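# Reseat two misplaced cartridges flat in the tray

## Task

In the partly filled tray, two cartridges are out of place: one rests with one end propped on a pocket rim, and one lies on top of neighbouring cartridges. Place each of them so it lies flat inside a pocket of that same tray with its label facing up, then open the grippers and release them.

## Robot and tools

ROBOT. Two arms, left_arm and right_arm, each a six-joint arm with a two-finger parallel gripper. Bases in the scene frame: left_arm at (-0.008, +0.269, 0) m, quat_wxyz (+0.997, 0, 0, +0.073); right_arm at (-0.026, -0.247, 0) m, quat_wxyz (+0.997, 0, 0, -0.077). The names do not match image sides.

FRAME. One shared scene frame for everything: origin on the tabletop midway between the arms, +z up, +x out over the table, left_arm on the +y side. Positions in metres, orientations as quaternions written w first (qw, qx, qy, qz). A gripper's fingers point along its own +z axis and close along its own y axis. The reported hand point sits between the finger pads, roughly 1 cm short of the tips.

ROW FORMAT. Every motion command uses a row of 16 numbers: left_arm x, y, z, qw, qx, qy, qz, opening, then right_arm in the same 8-number order. Both arms always appear, even if one is meant to stay still. x, y, z, quat are an absolute target pose for that gripper in the scene frame, not an offset. Opening ranges -1 (closed) to +1 (fully open, 0.094 m). Optionally append 12 stiffness scales in 0..1 (left six joints, then right six, base to wrist); they multiply joint position gains and persist until changed.

TOOLS.
execute_actions(actions): a list of up to 15 actions; each action is a list of up to 15 rows, one row per 1/30 s step; a short action repeats its final row to fill 15 steps. An empty list just reports state and images. If any target lies more than 0.6 m from that gripper's current position along any of its axes, the action is refused for both arms; if the first action fails this, or any action is malformed, nothing runs.
move(target, speed, blocking): target is one 16-number row; each gripper travels in a straight line to its pose, both finishing together, lasting 0.5 to 10 s (cut off at 10 s). speed is top path speed in m/s, 0.002 to 0.5, default 0.25; turning capped at twice that in rad/s. Opening is applied at the start. blocking=false returns after 0.5 s while motion continues; then use wait(0) or stop before sending anything else.
wait(seconds): 0 to 10; the robot holds its last command; returns early if a running move ends.
stop(): brakes a running move; needs stopping room; fingers keep moving.
zoom_image(camera, region): camera is cam_high, cam_low, cam_left_wrist or cam_right_wrist; region [x0, y0, x1, y1] in pixels of that 504x504 image, top-left origin, at most 504x504.
read_manual(section): licence texts only.
finished_scene(scene): ends the current scene, given its number; irreversible. Call it only once both cartridges are seated and released.

CONTROLLER BEHAVIOUR. Each step the commanded pose is clamped to within 70 mm and 16 degrees of the measured pose, then solved by damped IK with position taking priority over orientation. Far targets need several actions. Motions often stop a centimetre or more short, usually low. Reported hand positions can be off, more when reaching far. To hold an arm still, resend its last reported pose and desired opening in every call; to keep an orientation fixed, reuse the same quaternion rather than the drifted reported one.

RESULTS. The state line lists each gripper's position and quaternion. 'Hand target' lines show what the controller is currently driving toward. 'pose unreachable' means the clearance check altered or blocked that arm's command. grip_measured reads the finger opening on the command scale (the last Joint positions number is metres); each gripper has a fixed bias up to about 1 mm. A move adds a 'move:' line with its ending (done, off_target, moving, held, fault) and limits: paced means the pose was clipped, held means a check blocked steps (the arm may then lurch faster). Distance to pose is given per gripper. Joint torques are noisy and offset. FAULT and OVER-TEMPERATURE FAULT lines report stops; MOTOR HOT warns from 75 °C, a 10 s stop at 90 °C, and the arm drops at 100 °C, so avoid holding loads for long.

GRASPING. To hold a part, command an opening about 0.03 under grip_measured; smaller margins grip more gently. Pads exert roughly 50-62 N, less on very thin parts.

AVOID. Never let anything leave the table. Don't let the arms collide or press on each other. Approach slowly near contact: faster moves and targets set deeper past the contact push harder. Avoid drops, slips and slams. Expect occasional brief tugs on a held part or nudges to loose objects; recheck with the cameras before releasing and before finishing.

Each tool is called after "Emit:" by a JSON object that holds its "op" and its "data".

## Session

I'll start by looking at the current state of the scene.

Emit:
{"op": "execute_actions", "data": {"actions": []}}

Scene clock: 0.00 s.
left_arm: end_effector_position=(+0.4432, +0.4809, +0.1748) grip_measured=+1.000 end_effector_quat_wxyz=(+0.383, -0.090, +0.885, -0.250) | right_arm: end_effector_position=(+0.2705, -0.4654, +0.2499) grip_measured=+1.000 end_effector_quat_wxyz=(-0.038, -0.001, +0.740, -0.672)
Joint positions: left_arm=[ 0.564  2.05   1.762 -0.799  0.854  0.284  0.094] | right_arm=[ 0.018  1.566  1.075 -0.372  1.446 -0.77   0.094]
Joint velocities: left_arm=[ 0.002 -0.022 -0.022 -0.051 -0.022 -0.066  0.   ] | right_arm=[-0.032 -0.002 -0.017 -0.066 -0.037 -0.037  0.   ]
Joint torques (N m, as the arm reports them, + toward a larger angle): no reading
Hand target (left_arm): +0.443, +0.480, +0.180; +0.388, -0.085, +0.883, -0.251
Hand target (right_arm): +0.269, -0.465, +0.253; -0.036, +0.006, +0.737, -0.675
Joint stiffness scale: left_arm=[1. 1. 1. 1. 1. 1.] | right_arm=[1. 1. 1. 1. 1. 1.]

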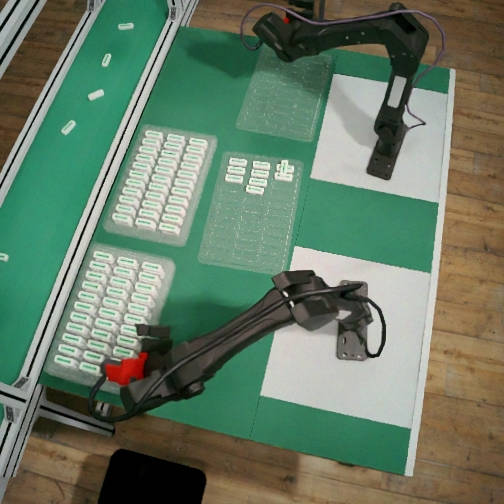

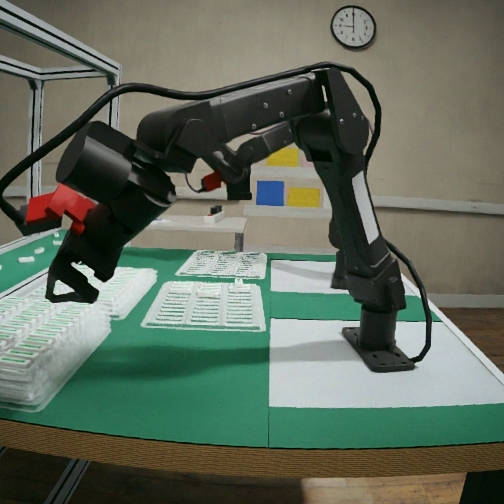

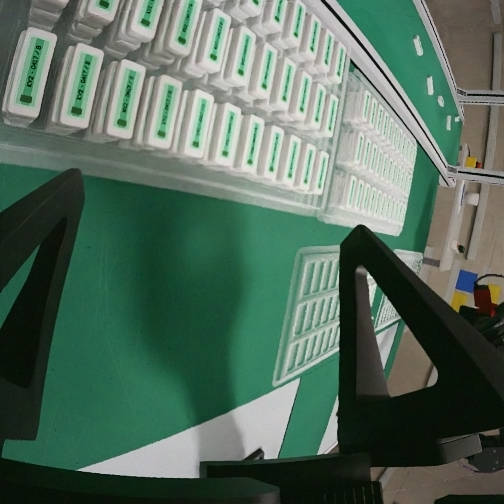

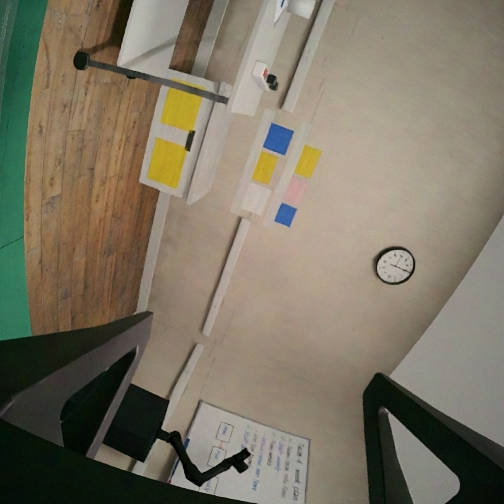

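Emit:
{"op": "zoom_image", "data": {"camera": "cam_high", "region": [190, 140, 320, 280]}}

Emit:
{"op": "zoom_image", "data": {"camera": "cam_low", "region": [130, 240, 290, 340]}}

Region (190, 140, 320, 280) of cam_high's 504x504 image, scaled by 3.600, with more detail than that image has; it fills the left 468 columns of this view, and the rest is white.

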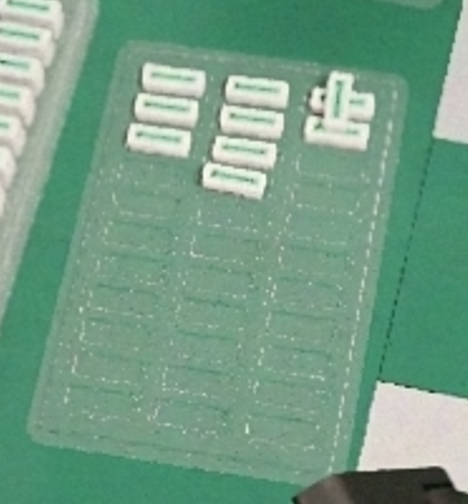

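Region (130, 240, 290, 340) of cam_low's 504x504 image, scaled by 3.150, with more detail than that image has; it fills the top 315 rows of this view, and the rest is white.

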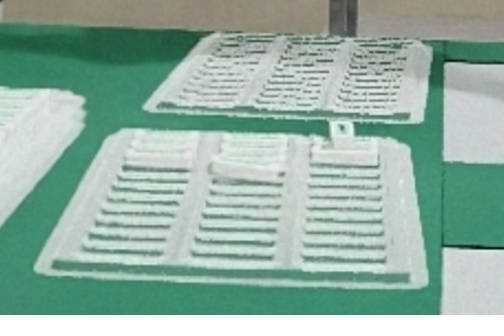

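Emit:
{"op": "move", "data": {"target": [0.4432, 0.4809, 0.1748, 0.383, -0.09, 0.885, -0.25, 1, 0.24, -0.15, 0.20, 0, 0, 1, 0, 1], "speed": 0.3}}

Scene clock: 5.50 s.
left_arm: end_effector_position=(+0.4432, +0.4809, +0.1748) grip_measured=+1.000 end_effector_quat_wxyz=(+0.383, -0.090, +0.885, -0.250) | right_arm: end_effector_position=(+0.2381, -0.1591, +0.1957) grip_measured=+1.000 end_effector_quat_wxyz=(+0.004, +0.001, +1.000, -0.011)
Joint positions: left_arm=[ 0.564  2.05   1.762 -0.799  0.854  0.284  0.094] | right_arm=[ 0.487  1.623  1.63  -1.578  0.023  0.335  0.094]
Joint velocities: left_arm=[-0.002  0.002 -0.007 -0.007  0.022  0.007  0.   ] | right_arm=[ 0.012  0.007 -0.012 -0.007  0.022  0.037  0.   ]
Joint torques (N m, as the arm reports them, + toward a larger angle): left_arm=[  0.05 -10.34   6.12   1.19   0.37  -0.02] | right_arm=[ 0.73 -5.99  9.1   0.35 -0.08 -0.02]
Hand target (left_arm): +0.443, +0.481, +0.175; +0.383, -0.090, +0.885, -0.250
Hand target (right_arm): +0.239, -0.154, +0.199; +0.005, +0.000, +1.000, -0.003
Off the commanded pose (left_arm): 0.000 m, 0 deg.
Off the commanded pose (right_arm): 0.010 m, 1 deg.
Joint stiffness scale: left_arm=[1. 1. 1. 1. 1. 1.] | right_arm=[1. 1. 1. 1. 1. 1.]
joint sent to its limit (right arm) — the command would take joint 4 (wrist pitch) past its lower limit, so that joint was sent only as far as its limit.
move: done

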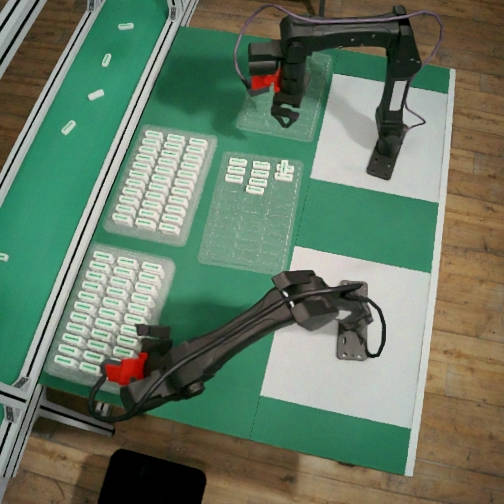

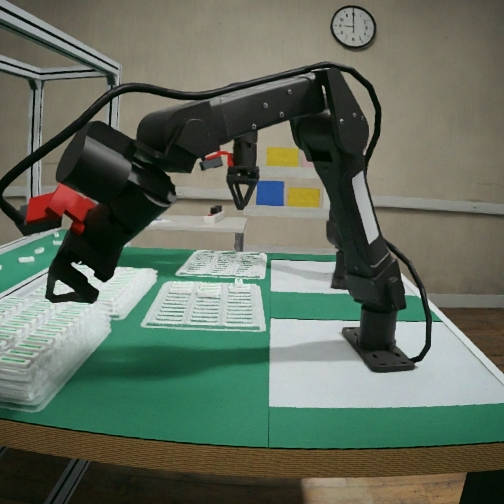

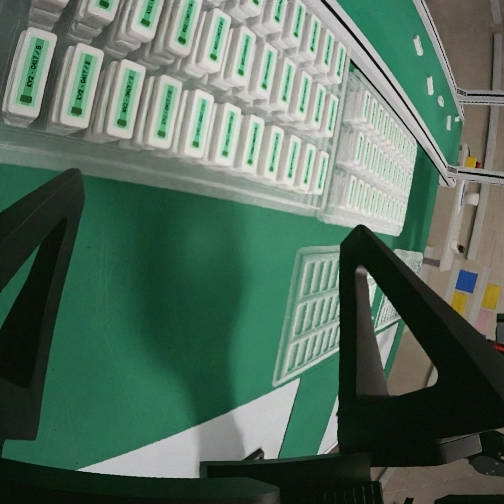

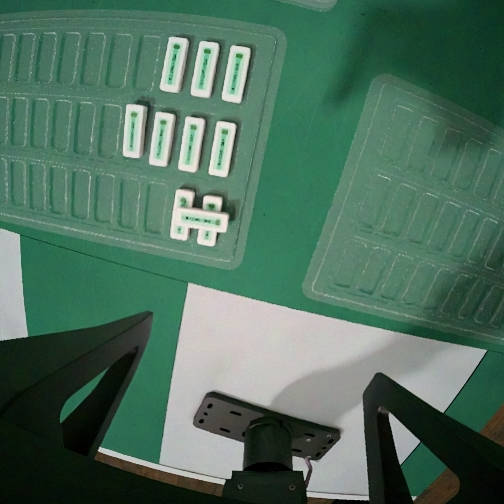

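Emit:
{"op": "zoom_image", "data": {"camera": "cam_right_wrist", "region": [60, 10, 310, 280]}}

Region (60, 10, 310, 280) of cam_right_wrist's 504x504 image, scaled by 1.867, with more detail than that image has; it fills the left 467 columns of this view, and the rest is white.

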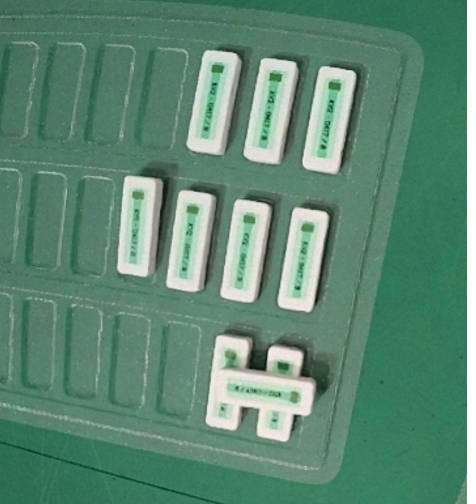

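Emit:
{"op": "move", "data": {"target": [0.4432, 0.4809, 0.1748, 0.383, -0.09, 0.885, -0.25, 1, 0.25, -0.135, 0.11, 0, 0, 1, 0, 0.0], "speed": 0.2}}

Scene clock: 10.50 s.
left_arm: end_effector_position=(+0.4432, +0.4809, +0.1748) grip_measured=+1.000 end_effector_quat_wxyz=(+0.383, -0.090, +0.885, -0.250) | right_arm: end_effector_position=(+0.2498, -0.1403, +0.1122) grip_measured=+0.002 end_effector_quat_wxyz=(-0.002, +0.002, +1.000, -0.007)
Joint positions: left_arm=[ 0.564  2.05   1.762 -0.799  0.854  0.284  0.094] | right_arm=[ 0.528  1.671  1.348 -1.257  0.011  0.377  0.047]
Joint velocities: left_arm=[-0.012 -0.012  0.012 -0.051 -0.037  0.022  0.   ] | right_arm=[-0.012 -0.002  0.012 -0.022 -0.022  0.022 -0.001]
Joint torques (N m, as the arm reports them, + toward a larger angle): left_arm=[  0.04 -10.33   6.13   1.19   0.37  -0.01] | right_arm=[ 0.93 -7.16  7.08  0.55 -0.07  0.  ]
Hand target (left_arm): +0.443, +0.481, +0.175; +0.383, -0.090, +0.885, -0.250
Hand target (right_arm): +0.250, -0.135, +0.110; +0.000, -0.000, +1.000, -0.000
Off the commanded pose (left_arm): 0.000 m, 0 deg.
Off the commanded pose (right_arm): 0.006 m, 1 deg.
Joint stiffness scale: left_arm=[1. 1. 1. 1. 1. 1.] | right_arm=[1. 1. 1. 1. 1. 1.]
move: done

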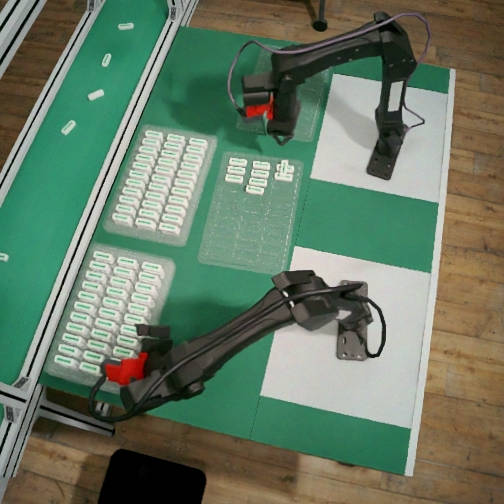

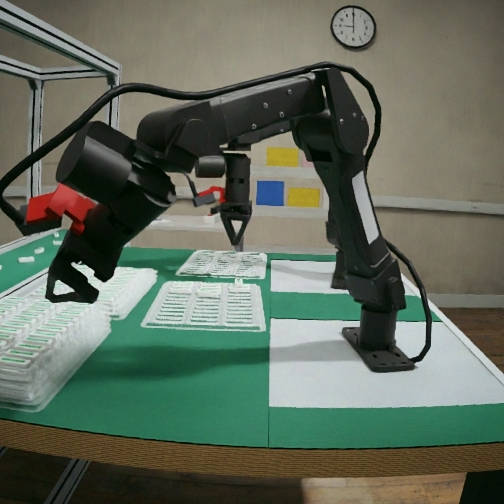

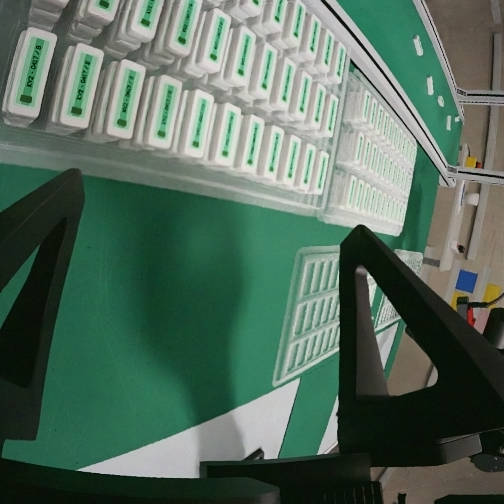

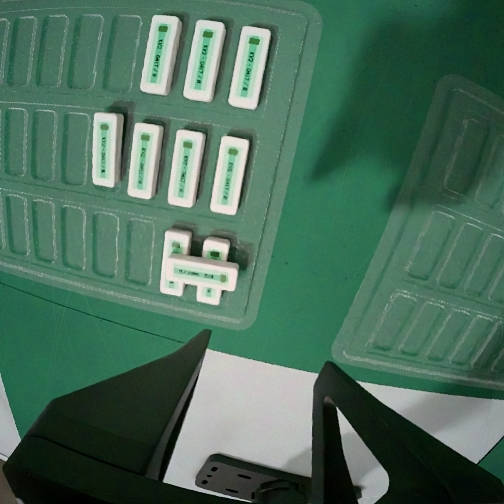

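Emit:
{"op": "move", "data": {"target": [0.4432, 0.4809, 0.1748, 0.383, -0.09, 0.885, -0.25, 1, 0.248, -0.09, 0.07, 0, -0.035, 0.9994, 0, 0.45], "speed": 0.15}}

Scene clock: 17.87 s.
left_arm: end_effector_position=(+0.4432, +0.4809, +0.1748) grip_measured=+1.000 end_effector_quat_wxyz=(+0.383, -0.090, +0.885, -0.250) | right_arm: end_effector_position=(+0.2487, -0.0933, +0.0733) grip_measured=+0.449 end_effector_quat_wxyz=(+0.001, -0.036, +0.999, -0.004)
Joint positions: left_arm=[ 0.564  2.05   1.762 -0.799  0.854  0.284  0.094] | right_arm=[ 0.667  1.76   1.295 -1.109  0.009  0.441  0.068]
Joint velocities: left_arm=[-0.002 -0.007 -0.007  0.007  0.037 -0.007  0.   ] | right_arm=[ 0.007 -0.012 -0.007  0.022 -0.051  0.037  0.   ]
Joint torques (N m, as the arm reports them, + toward a larger angle): left_arm=[  0.05 -10.33   6.12   1.2    0.36  -0.01] | right_arm=[ 0.51 -7.75  6.75  0.52 -0.05  0.06]
Hand target (left_arm): +0.443, +0.481, +0.175; +0.383, -0.090, +0.885, -0.250
Hand target (right_arm): +0.248, -0.091, +0.070; +0.001, -0.035, +0.999, -0.001
Off the commanded pose (left_arm): 0.000 m, 0 deg.
Off the commanded pose (right_arm): 0.005 m, 1 deg.
Joint stiffness scale: left_arm=[1. 1. 1. 1. 1. 1.] | right_arm=[1. 1. 1. 1. 1. 1.]
move: done

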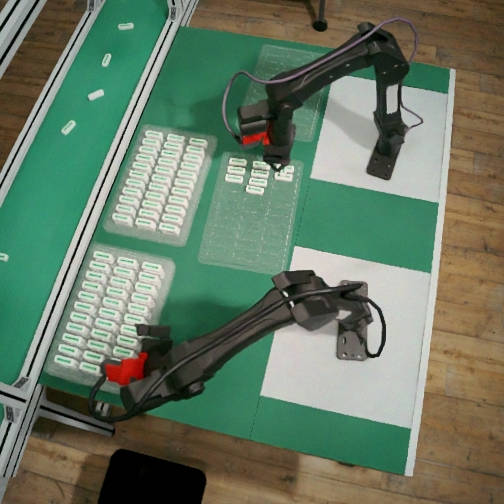

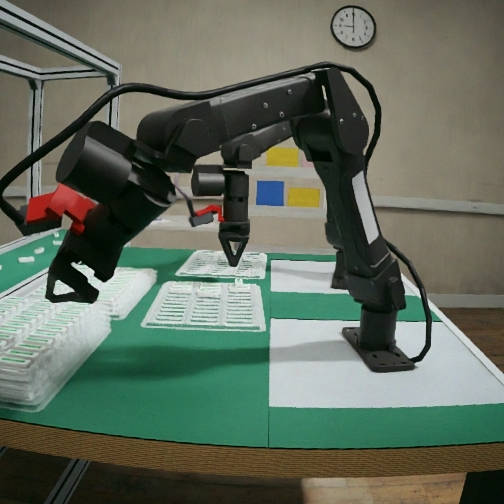

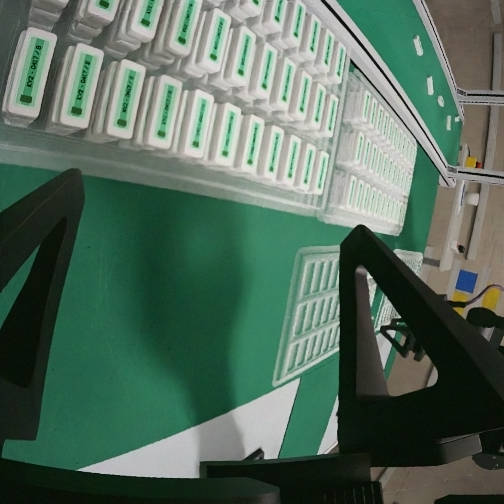

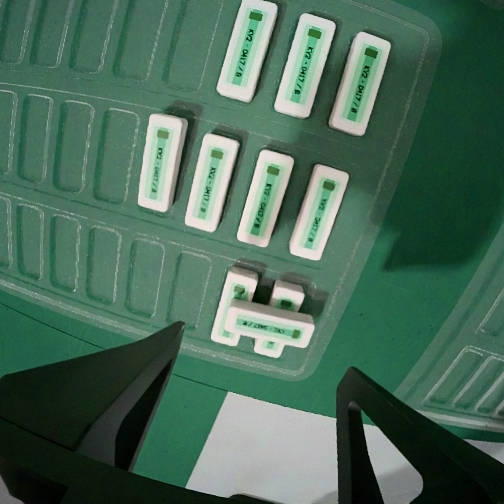

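Emit:
{"op": "zoom_image", "data": {"camera": "cam_low", "region": [170, 220, 280, 310]}}

Emit:
{"op": "zoom_image", "data": {"camera": "cam_right_wrist", "region": [120, 230, 400, 430]}}

Region (170, 220, 280, 310) of cam_low's 504x504 image, scaled by 4.582, with more detail than that image has; it fills the top 412 rows of this view, and the rest is white.

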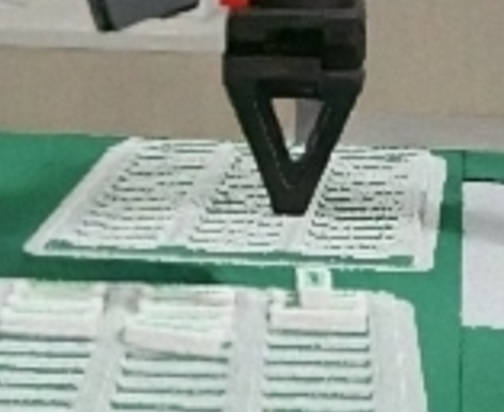

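Region (120, 230, 400, 430) of cam_right_wrist's 504x504 image, scaled by 1.800, with more detail than that image has; it fills the top 360 rows of this view, and the rest is white.

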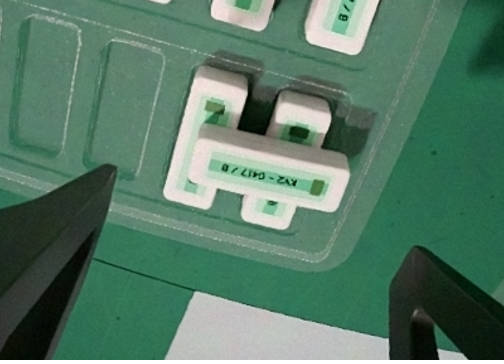

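Emit:
{"op": "move", "data": {"target": [0.4432, 0.4809, 0.1748, 0.383, -0.09, 0.885, -0.25, 1, 0.2365, -0.098, 0.042, 0, -0.035, 0.9994, 0, 0.45], "speed": 0.08}}

Scene clock: 20.50 s.
left_arm: end_effector_position=(+0.4432, +0.4809, +0.1748) grip_measured=+1.000 end_effector_quat_wxyz=(+0.383, -0.090, +0.885, -0.250) | right_arm: end_effector_position=(+0.2361, -0.1004, +0.0405) grip_measured=+0.449 end_effector_quat_wxyz=(-0.007, -0.035, +0.999, -0.009)
Joint positions: left_arm=[ 0.564  2.05   1.762 -0.799  0.854  0.284  0.094] | right_arm=[ 0.667  1.76   1.158 -0.991  0.009  0.442  0.068]
Joint velocities: left_arm=[ 0.007 -0.007 -0.007 -0.066  0.081 -0.022  0.   ] | right_arm=[-0.012 -0.007 -0.002 -0.037 -0.022 -0.022 -0.   ]
Joint torques (N m, as the arm reports them, + toward a larger angle): left_arm=[  0.06 -10.32   6.11   1.2    0.36  -0.01] | right_arm=[-0.04 -8.89  6.15  0.55 -0.06 -0.01]
Hand target (left_arm): +0.443, +0.481, +0.175; +0.383, -0.090, +0.885, -0.250
Hand target (right_arm): +0.236, -0.098, +0.042; -0.000, -0.035, +0.999, -0.000
Off the commanded pose (left_arm): 0.000 m, 0 deg.
Off the commanded pose (right_arm): 0.003 m, 1 deg.
Joint stiffness scale: left_arm=[1. 1. 1. 1. 1. 1.] | right_arm=[1. 1. 1. 1. 1. 1.]
move: done

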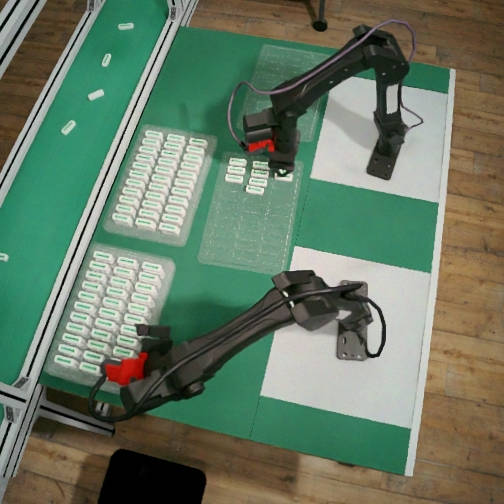

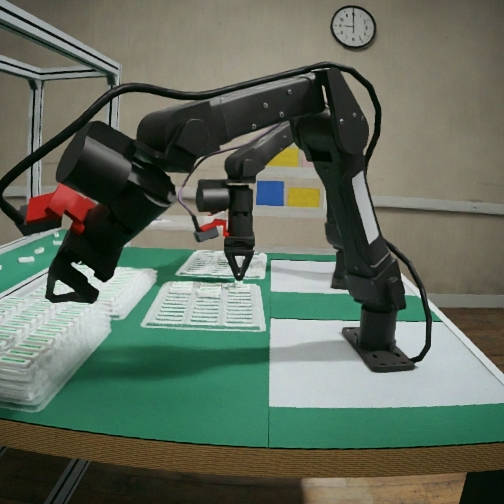

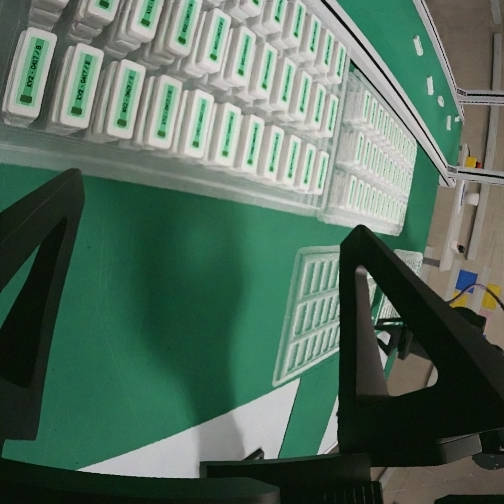

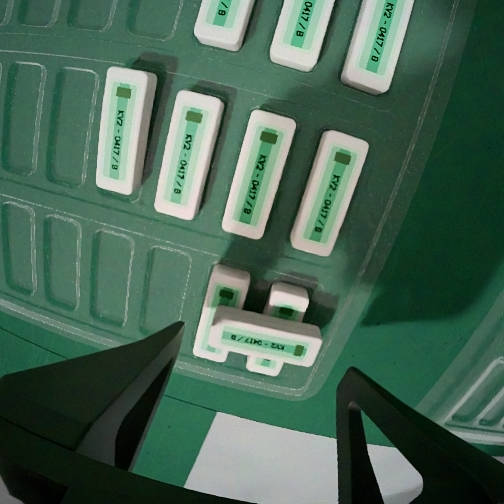

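Emit:
{"op": "zoom_image", "data": {"camera": "cam_low", "region": [190, 240, 280, 310]}}

Emit:
{"op": "zoom_image", "data": {"camera": "cam_right_wrist", "region": [120, 230, 400, 430]}}

Region (190, 240, 280, 310) of cam_low's 504x504 image, scaled by 5.600, with more detail than that image has.

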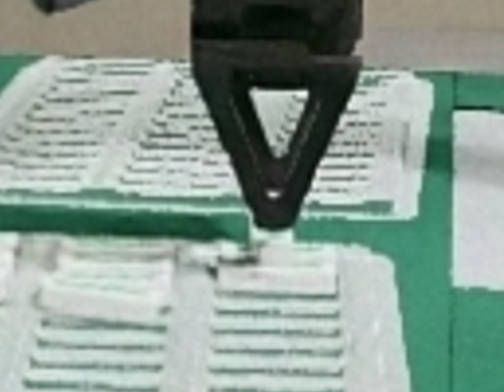

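Region (120, 230, 400, 430) of cam_right_wrist's 504x504 image, scaled by 1.800, with more detail than that image has; it fills the top 360 rows of this view, and the rest is white.

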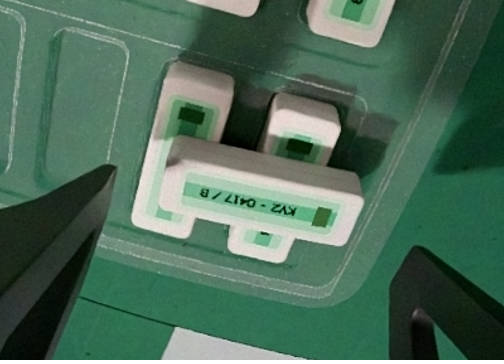

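Emit:
{"op": "zoom_image", "data": {"camera": "cam_right_wrist", "region": [160, 290, 280, 400]}}

Emit:
{"op": "zoom_image", "data": {"camera": "cam_right_wrist", "region": [260, 310, 380, 420]}}

Region (160, 290, 280, 400) of cam_right_wrist's 504x504 image, scaled by 4.200, with more detail than that image has; it fills the top 462 rows of this view, and the rest is white.

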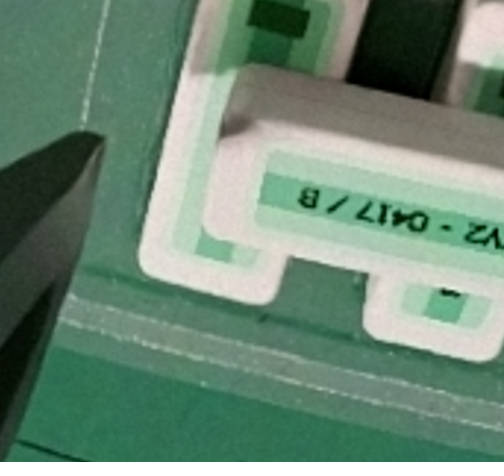

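Region (260, 310, 380, 420) of cam_right_wrist's 504x504 image, scaled by 4.200, with more detail than that image has; it fills the top 462 rows of this view, and the rest is white.

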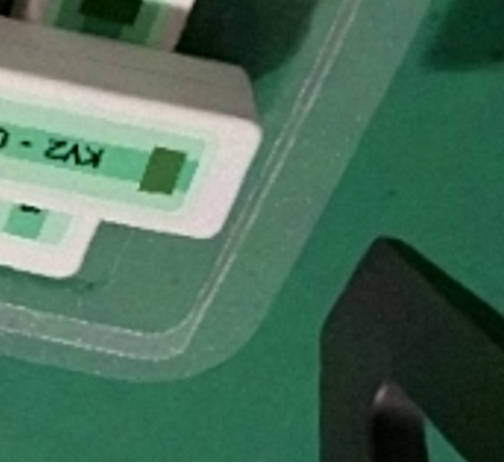

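Emit:
{"op": "move", "data": {"target": [0.4432, 0.4809, 0.1748, 0.383, -0.09, 0.885, -0.25, 1, 0.2372, -0.098, 0.029, 0, -0.0698, 0.9976, 0, 0.3], "speed": 0.04}}

Scene clock: 27.30 s.
left_arm: end_effector_position=(+0.4432, +0.4809, +0.1748) grip_measured=+1.000 end_effector_quat_wxyz=(+0.383, -0.090, +0.885, -0.250) | right_arm: end_effector_position=(+0.2388, -0.0989, +0.0339) grip_measured=+0.301 end_effector_quat_wxyz=(+0.003, -0.066, +0.998, -0.003)
Joint positions: left_arm=[ 0.564  2.05   1.762 -0.799  0.854  0.284  0.094] | right_arm=[ 0.667  1.76   1.131 -0.94   0.009  0.381  0.061]
Joint velocities: left_arm=[-0.017 -0.007  0.002  0.007 -0.066  0.007  0.   ] | right_arm=[-0.012 -0.002  0.002  0.066 -0.051 -0.066 -0.001]
Joint torques (N m, as the arm reports them, + toward a larger angle): left_arm=[  0.06 -10.33   6.12   1.19   0.37  -0.01] | right_arm=[ 0.02 -7.22  5.9   0.51 -0.12 -0.05]
Hand target (left_arm): +0.443, +0.481, +0.175; +0.383, -0.090, +0.885, -0.250
Hand target (right_arm): +0.237, -0.098, +0.029; -0.000, -0.070, +0.998, +0.000
Off the commanded pose (left_arm): 0.000 m, 0 deg.
Off the commanded pose (right_arm): 0.005 m, 1 deg.
Joint stiffness scale: left_arm=[1. 1. 1. 1. 1. 1.] | right_arm=[1. 1. 1. 1. 1. 1.]
move: done

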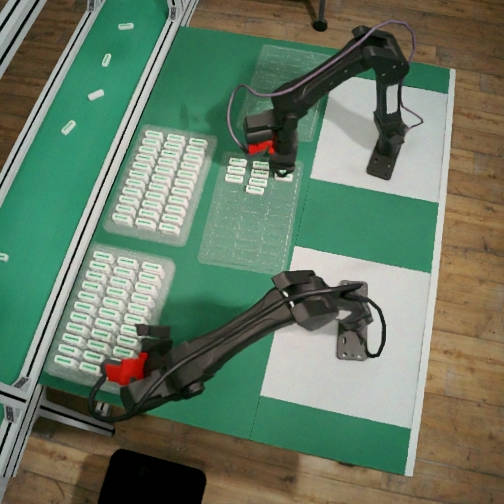

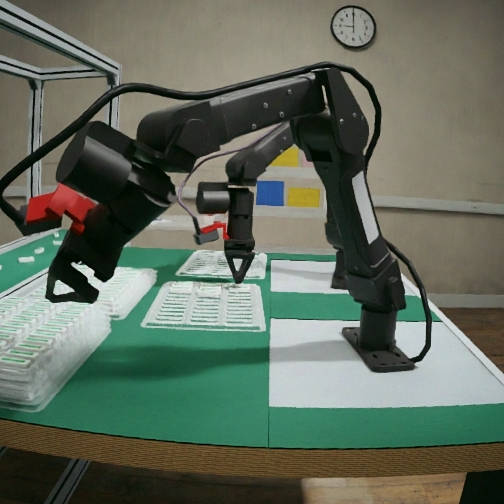

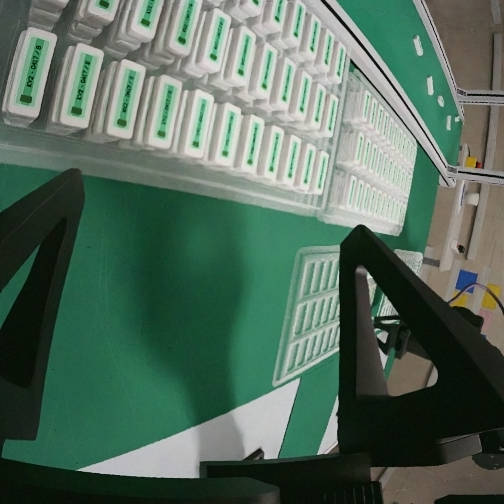

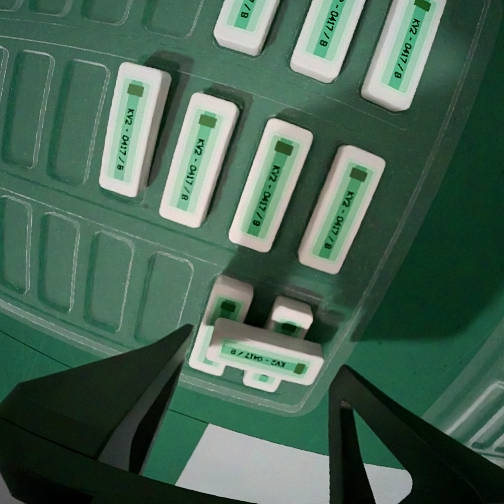

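Emit:
{"op": "zoom_image", "data": {"camera": "cam_right_wrist", "region": [165, 280, 375, 430]}}

Emit:
{"op": "zoom_image", "data": {"camera": "cam_low", "region": [190, 240, 280, 310]}}

Region (165, 280, 375, 430) of cam_right_wrist's 504x504 image, scaled by 2.400, with more detail than that image has; it fills the top 360 rows of this view, and the rest is white.

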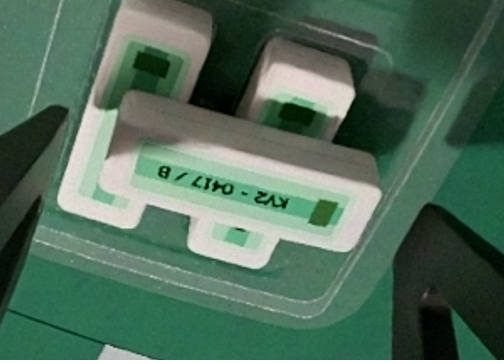

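Region (190, 240, 280, 310) of cam_low's 504x504 image, scaled by 5.600, with more detail than that image has.

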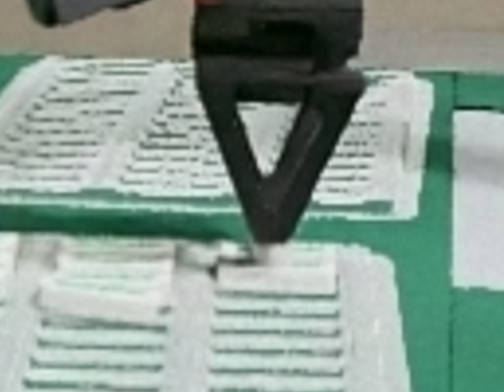

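Emit:
{"op": "move", "data": {"target": [0.4432, 0.4809, 0.1748, 0.383, -0.09, 0.885, -0.25, 1, 0.2365, -0.098, 0.023, 0, -0.0698, 0.9976, 0, 0.25], "speed": 0.03}}

Scene clock: 38.43 s.
left_arm: end_effector_position=(+0.4432, +0.4809, +0.1748) grip_measured=+1.000 end_effector_quat_wxyz=(+0.383, -0.090, +0.885, -0.250) | right_arm: end_effector_position=(+0.2383, -0.0992, +0.0296) grip_measured=+0.251 end_effector_quat_wxyz=(+0.005, -0.067, +0.998, -0.002)
Joint positions: left_arm=[ 0.564  2.05   1.762 -0.799  0.854  0.284  0.094] | right_arm=[ 0.667  1.76   1.112 -0.916  0.009  0.379  0.059]
Joint velocities: left_arm=[-0.007 -0.012  0.007 -0.037 -0.022  0.007  0.   ] | right_arm=[ 0.007  0.002  0.017  0.051 -0.095  0.051  0.   ]
Joint torques (N m, as the arm reports them, + toward a larger angle): left_arm=[  0.05 -10.33   6.12   1.19   0.37  -0.02] | right_arm=[ 0.19 -6.69  6.08  0.57 -0.05 -0.06]
Hand target (left_arm): +0.443, +0.481, +0.175; +0.383, -0.090, +0.885, -0.250
Hand target (right_arm): +0.236, -0.098, +0.023; -0.000, -0.070, +0.998, -0.000
Off the commanded pose (left_arm): 0.000 m, 0 deg.
Off the commanded pose (right_arm): 0.007 m, 1 deg.
Joint stiffness scale: left_arm=[1. 1. 1. 1. 1. 1.] | right_arm=[1. 1. 1. 1. 1. 1.]
move: done

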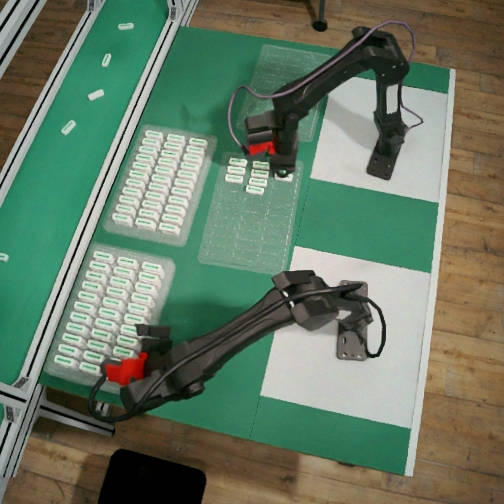

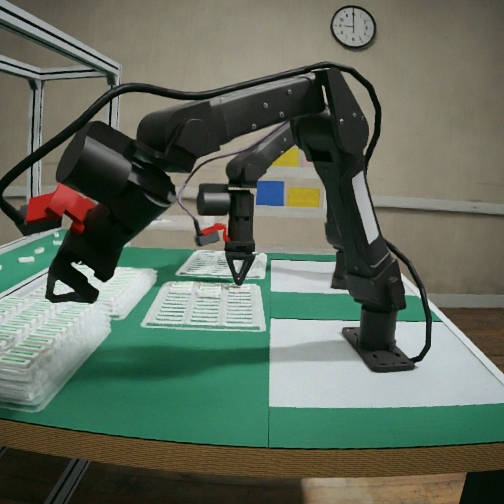

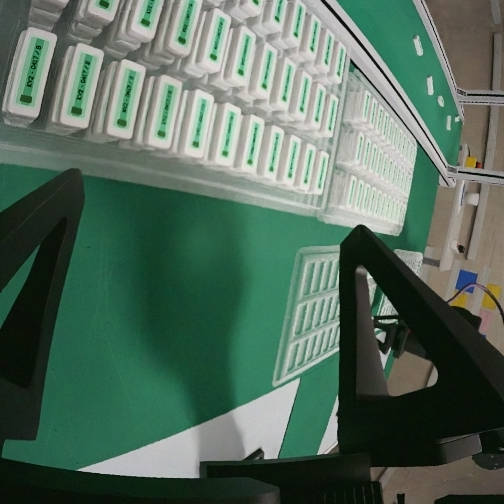

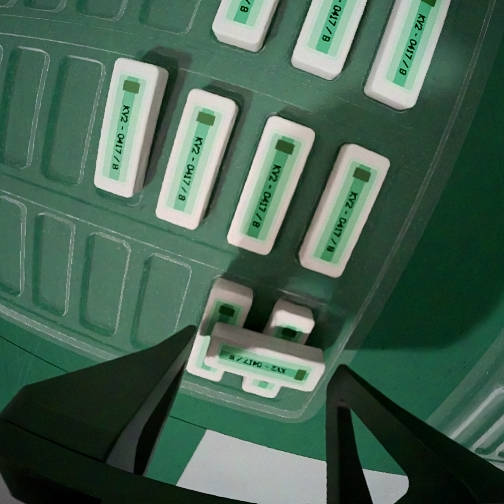

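Emit:
{"op": "move", "data": {"target": [0.4432, 0.4809, 0.1748, 0.383, -0.09, 0.885, -0.25, 1, 0.2353, -0.0986, 0.0202, 0, -0.0698, 0.9976, 0, 0.25], "speed": 0.03}}

Scene clock: 42.47 s.
left_arm: end_effector_position=(+0.4432, +0.4809, +0.1748) grip_measured=+1.000 end_effector_quat_wxyz=(+0.383, -0.090, +0.885, -0.250) | right_arm: end_effector_position=(+0.2375, -0.0996, +0.0268) grip_measured=+0.251 end_effector_quat_wxyz=(+0.006, -0.067, +0.998, -0.002)
Joint positions: left_arm=[ 0.564  2.05   1.762 -0.799  0.854  0.284  0.094] | right_arm=[ 0.667  1.76   1.1   -0.903  0.009  0.379  0.059]
Joint velocities: left_arm=[-0.002 -0.012  0.007 -0.007 -0.007  0.051  0.   ] | right_arm=[-0.002  0.002 -0.017  0.081 -0.037 -0.022 -0.   ]
Joint torques (N m, as the arm reports them, + toward a larger angle): left_arm=[  0.05 -10.31   6.13   1.19   0.36  -0.02] | right_arm=[ 0.36 -6.63  5.9   0.55 -0.13 -0.02]
Hand target (left_arm): +0.443, +0.481, +0.175; +0.383, -0.090, +0.885, -0.250
Hand target (right_arm): +0.235, -0.099, +0.020; -0.000, -0.070, +0.998, -0.000
Off the commanded pose (left_arm): 0.000 m, 0 deg.
Off the commanded pose (right_arm): 0.007 m, 1 deg.
Joint stiffness scale: left_arm=[1. 1. 1. 1. 1. 1.] | right_arm=[1. 1. 1. 1. 1. 1.]
move: done

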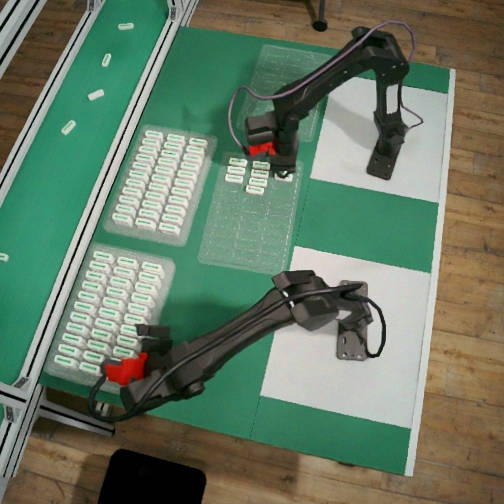

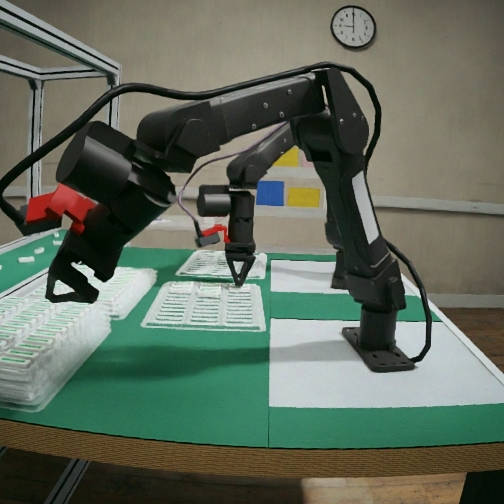

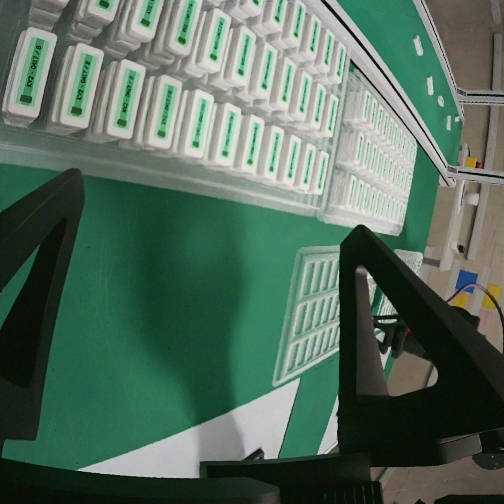

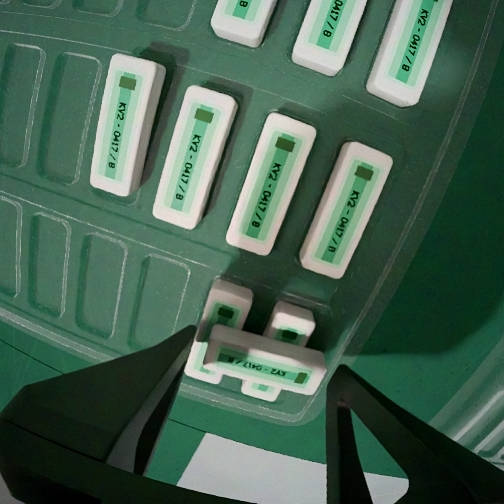

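Exactly as predicted. Let me check the height from the side before closing.

Emit:
{"op": "zoom_image", "data": {"camera": "cam_low", "region": [205, 260, 275, 305]}}

Emit:
{"op": "zoom_image", "data": {"camera": "cam_right_wrist", "region": [165, 280, 375, 430]}}

Region (205, 260, 275, 305) of cam_low's 504x504 image, scaled by 7.200, with more detail than that image has; it fills the top 324 rows of this view, and the rest is white.

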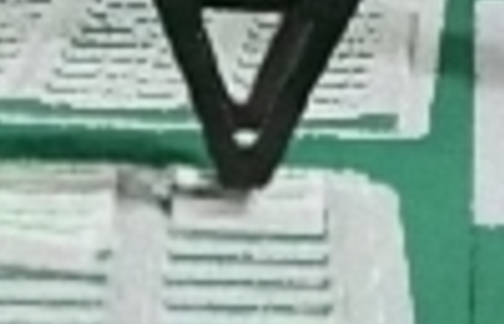

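Region (165, 280, 375, 430) of cam_right_wrist's 504x504 image, scaled by 2.400, with more detail than that image has; it fills the top 360 rows of this view, and the rest is white.

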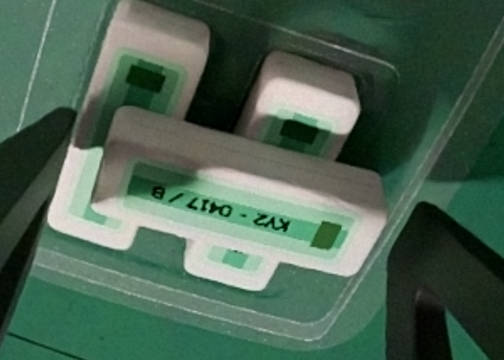

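Emit:
{"op": "execute_actions", "data": {"actions": [[[0.4432,0.4809,0.1748,0.383,-0.09,0.885,-0.25,1,0.2353,-0.0986,0.0202,0,-0.0698,0.9976,0,0.22],[0.4432,0.4809,0.1748,0.383,-0.09,0.885,-0.25,1,0.2353,-0.0986,0.0202,0,-0.0698,0.9976,0,0.19],[0.4432,0.4809,0.1748,0.383,-0.09,0.885,-0.25,1,0.2353,-0.0986,0.0202,0,-0.0698,0.9976,0,0.16],[0.4432,0.4809,0.1748,0.383,-0.09,0.885,-0.25,1,0.2353,-0.0986,0.0202,0,-0.0698,0.9976,0,0.13],[0.4432,0.4809,0.1748,0.383,-0.09,0.885,-0.25,1,0.2353,-0.0986,0.0202,0,-0.0698,0.9976,0,0.11],[0.4432,0.4809,0.1748,0.383,-0.09,0.885,-0.25,1,0.2353,-0.0986,0.0202,0,-0.0698,0.9976,0,0.09],[0.4432,0.4809,0.1748,0.383,-0.09,0.885,-0.25,1,0.2353,-0.0986,0.0202,0,-0.0698,0.9976,0,0.07],[0.4432,0.4809,0.1748,0.383,-0.09,0.885,-0.25,1,0.2353,-0.0986,0.0202,0,-0.0698,0.9976,0,0.055],[0.4432,0.4809,0.1748,0.383,-0.09,0.885,-0.25,1,0.2353,-0.0986,0.0202,0,-0.0698,0.9976,0,0.04],[0.4432,0.4809,0.1748,0.383,-0.09,0.885,-0.25,1,0.2353,-0.0986,0.0202,0,-0.0698,0.9976,0,0.025],[0.4432,0.4809,0.1748,0.383,-0.09,0.885,-0.25,1,0.2353,-0.0986,0.0202,0,-0.0698,0.9976,0,0.01],[0.4432,0.4809,0.1748,0.383,-0.09,0.885,-0.25,1,0.2353,-0.0986,0.0202,0,-0.0698,0.9976,0,-0.005],[0.4432,0.4809,0.1748,0.383,-0.09,0.885,-0.25,1,0.2353,-0.0986,0.0202,0,-0.0698,0.9976,0,-0.02],[0.4432,0.4809,0.1748,0.383,-0.09,0.885,-0.25,1,0.2353,-0.0986,0.0202,0,-0.0698,0.9976,0,-0.03]]]}}

Scene clock: 44.63 s.
left_arm: end_effector_position=(+0.4432, +0.4809, +0.1748) grip_measured=+1.000 end_effector_quat_wxyz=(+0.383, -0.090, +0.885, -0.250) | right_arm: end_effector_position=(+0.2380, -0.0994, +0.0268) grip_measured=-0.019 end_effector_quat_wxyz=(+0.006, -0.067, +0.998, -0.002)
Joint positions: left_arm=[ 0.564  2.05   1.762 -0.799  0.854  0.284  0.094] | right_arm=[ 0.667  1.76   1.1   -0.901  0.009  0.379  0.046]
Joint velocities: left_arm=[-0.017 -0.017  0.002 -0.007 -0.022  0.081  0.   ] | right_arm=[ 0.007 -0.002 -0.012  0.051  0.037  0.007 -0.002]
Joint torques (N m, as the arm reports them, + toward a larger angle): left_arm=[  0.03 -10.33   6.12   1.19   0.36  -0.02] | right_arm=[ 0.16 -6.76  5.99  0.56 -0.11 -0.1 ]
Hand target (left_arm): +0.443, +0.481, +0.175; +0.383, -0.090, +0.885, -0.250
Hand target (right_arm): +0.235, -0.099, +0.020; +0.000, -0.070, +0.998, -0.000
Off the commanded pose (left_arm): 0.000 m, 0 deg.
Off the commanded pose (right_arm): 0.007 m, 1 deg.
Joint stiffness scale: left_arm=[1. 1. 1. 1. 1. 1.] | right_arm=[1. 1. 1. 1. 1. 1.]

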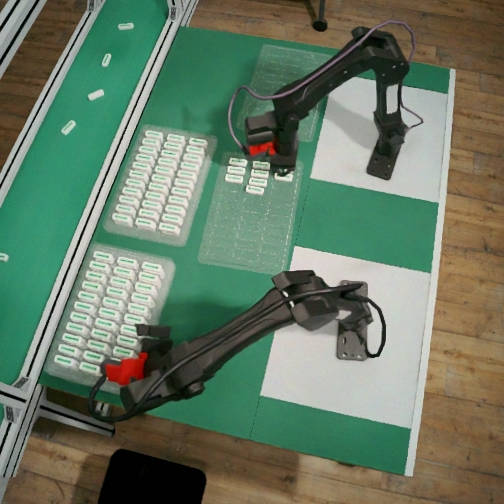

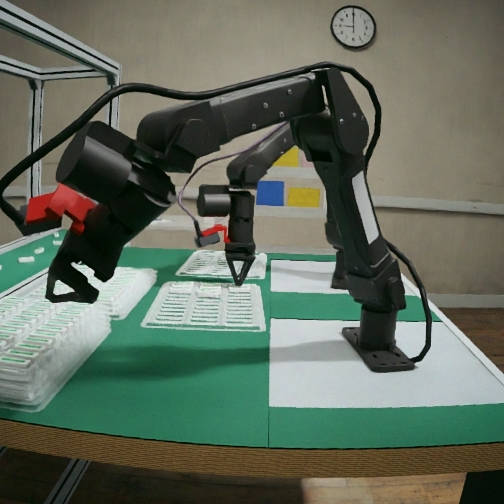

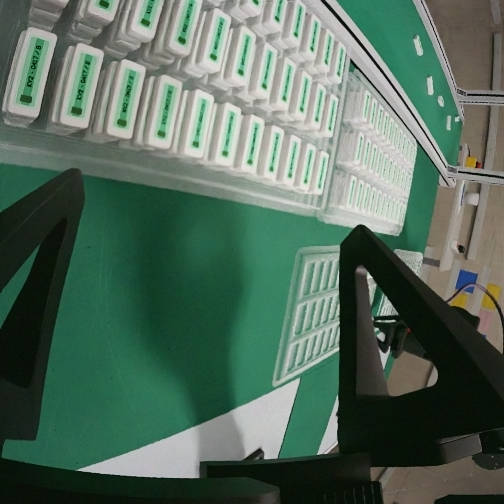

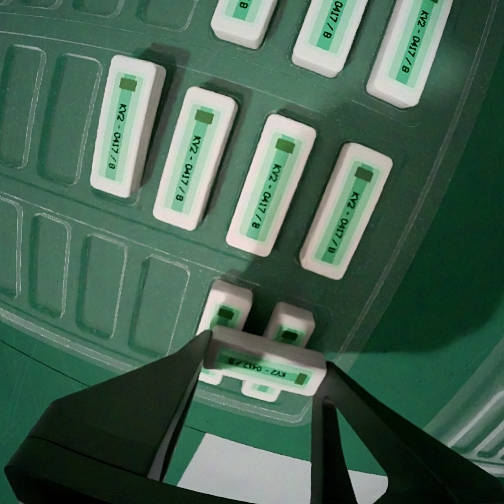

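Emit:
{"op": "wait", "data": {"seconds": 0}}

Emit:
{"op": "zoom_image", "data": {"camera": "cam_right_wrist", "region": [165, 280, 375, 430]}}

Scene clock: 46.37 s.
left_arm: end_effector_position=(+0.4432, +0.4809, +0.1748) grip_measured=+1.000 end_effector_quat_wxyz=(+0.383, -0.090, +0.885, -0.250) | right_arm: end_effector_position=(+0.2380, -0.0994, +0.0268) grip_measured=-0.019 end_effector_quat_wxyz=(+0.006, -0.067, +0.998, -0.002)
Joint positions: left_arm=[ 0.564  2.05   1.762 -0.799  0.854  0.284  0.094] | right_arm=[ 0.667  1.76   1.1   -0.901  0.009  0.379  0.046]
Joint velocities: left_arm=[-0.002 -0.002  0.012  0.066 -0.007 -0.022  0.   ] | right_arm=[-0.022 -0.007  0.012  0.007 -0.081 -0.037  0.001]
Joint torques (N m, as the arm reports them, + toward a larger angle): left_arm=[  0.05 -10.33   6.1    1.19   0.36  -0.01] | right_arm=[ 0.4  -6.64  6.14  0.57 -0.07 -0.05]
Hand target (left_arm): +0.443, +0.481, +0.175; +0.383, -0.090, +0.885, -0.250
Hand target (right_arm): +0.235, -0.099, +0.020; +0.000, -0.070, +0.998, -0.000
Off the commanded pose (left_arm): 0.000 m, 0 deg.
Off the commanded pose (right_arm): 0.007 m, 1 deg.
Joint stiffness scale: left_arm=[1. 1. 1. 1. 1. 1.] | right_arm=[1. 1. 1. 1. 1. 1.]

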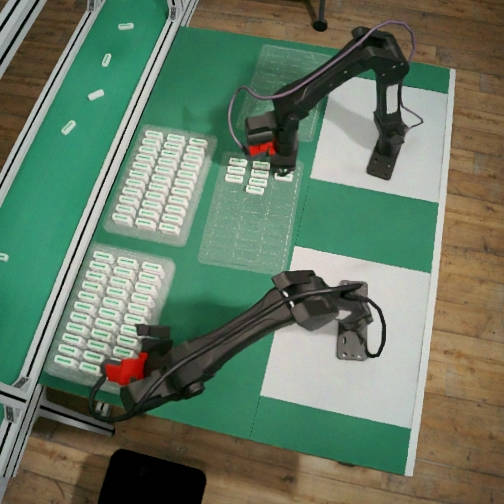

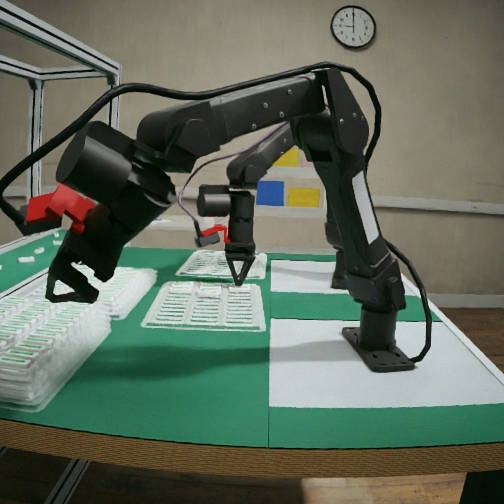

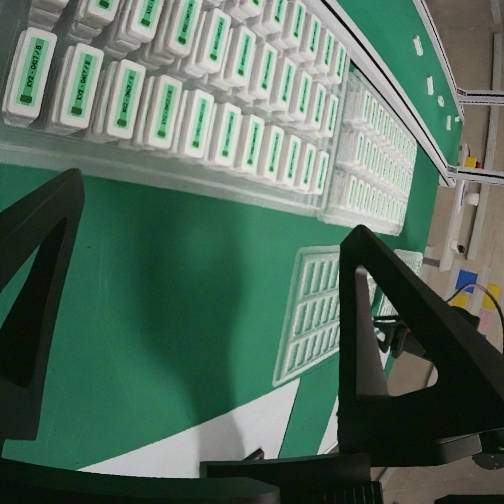

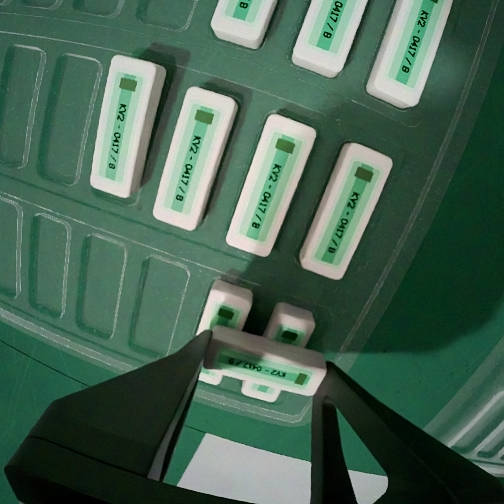

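Region (165, 280, 375, 430) of cam_right_wrist's 504x504 image, scaled by 2.400, with more detail than that image has; it fills the top 360 rows of this view, and the rest is white.

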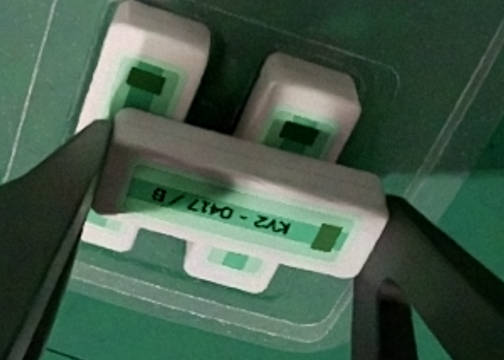

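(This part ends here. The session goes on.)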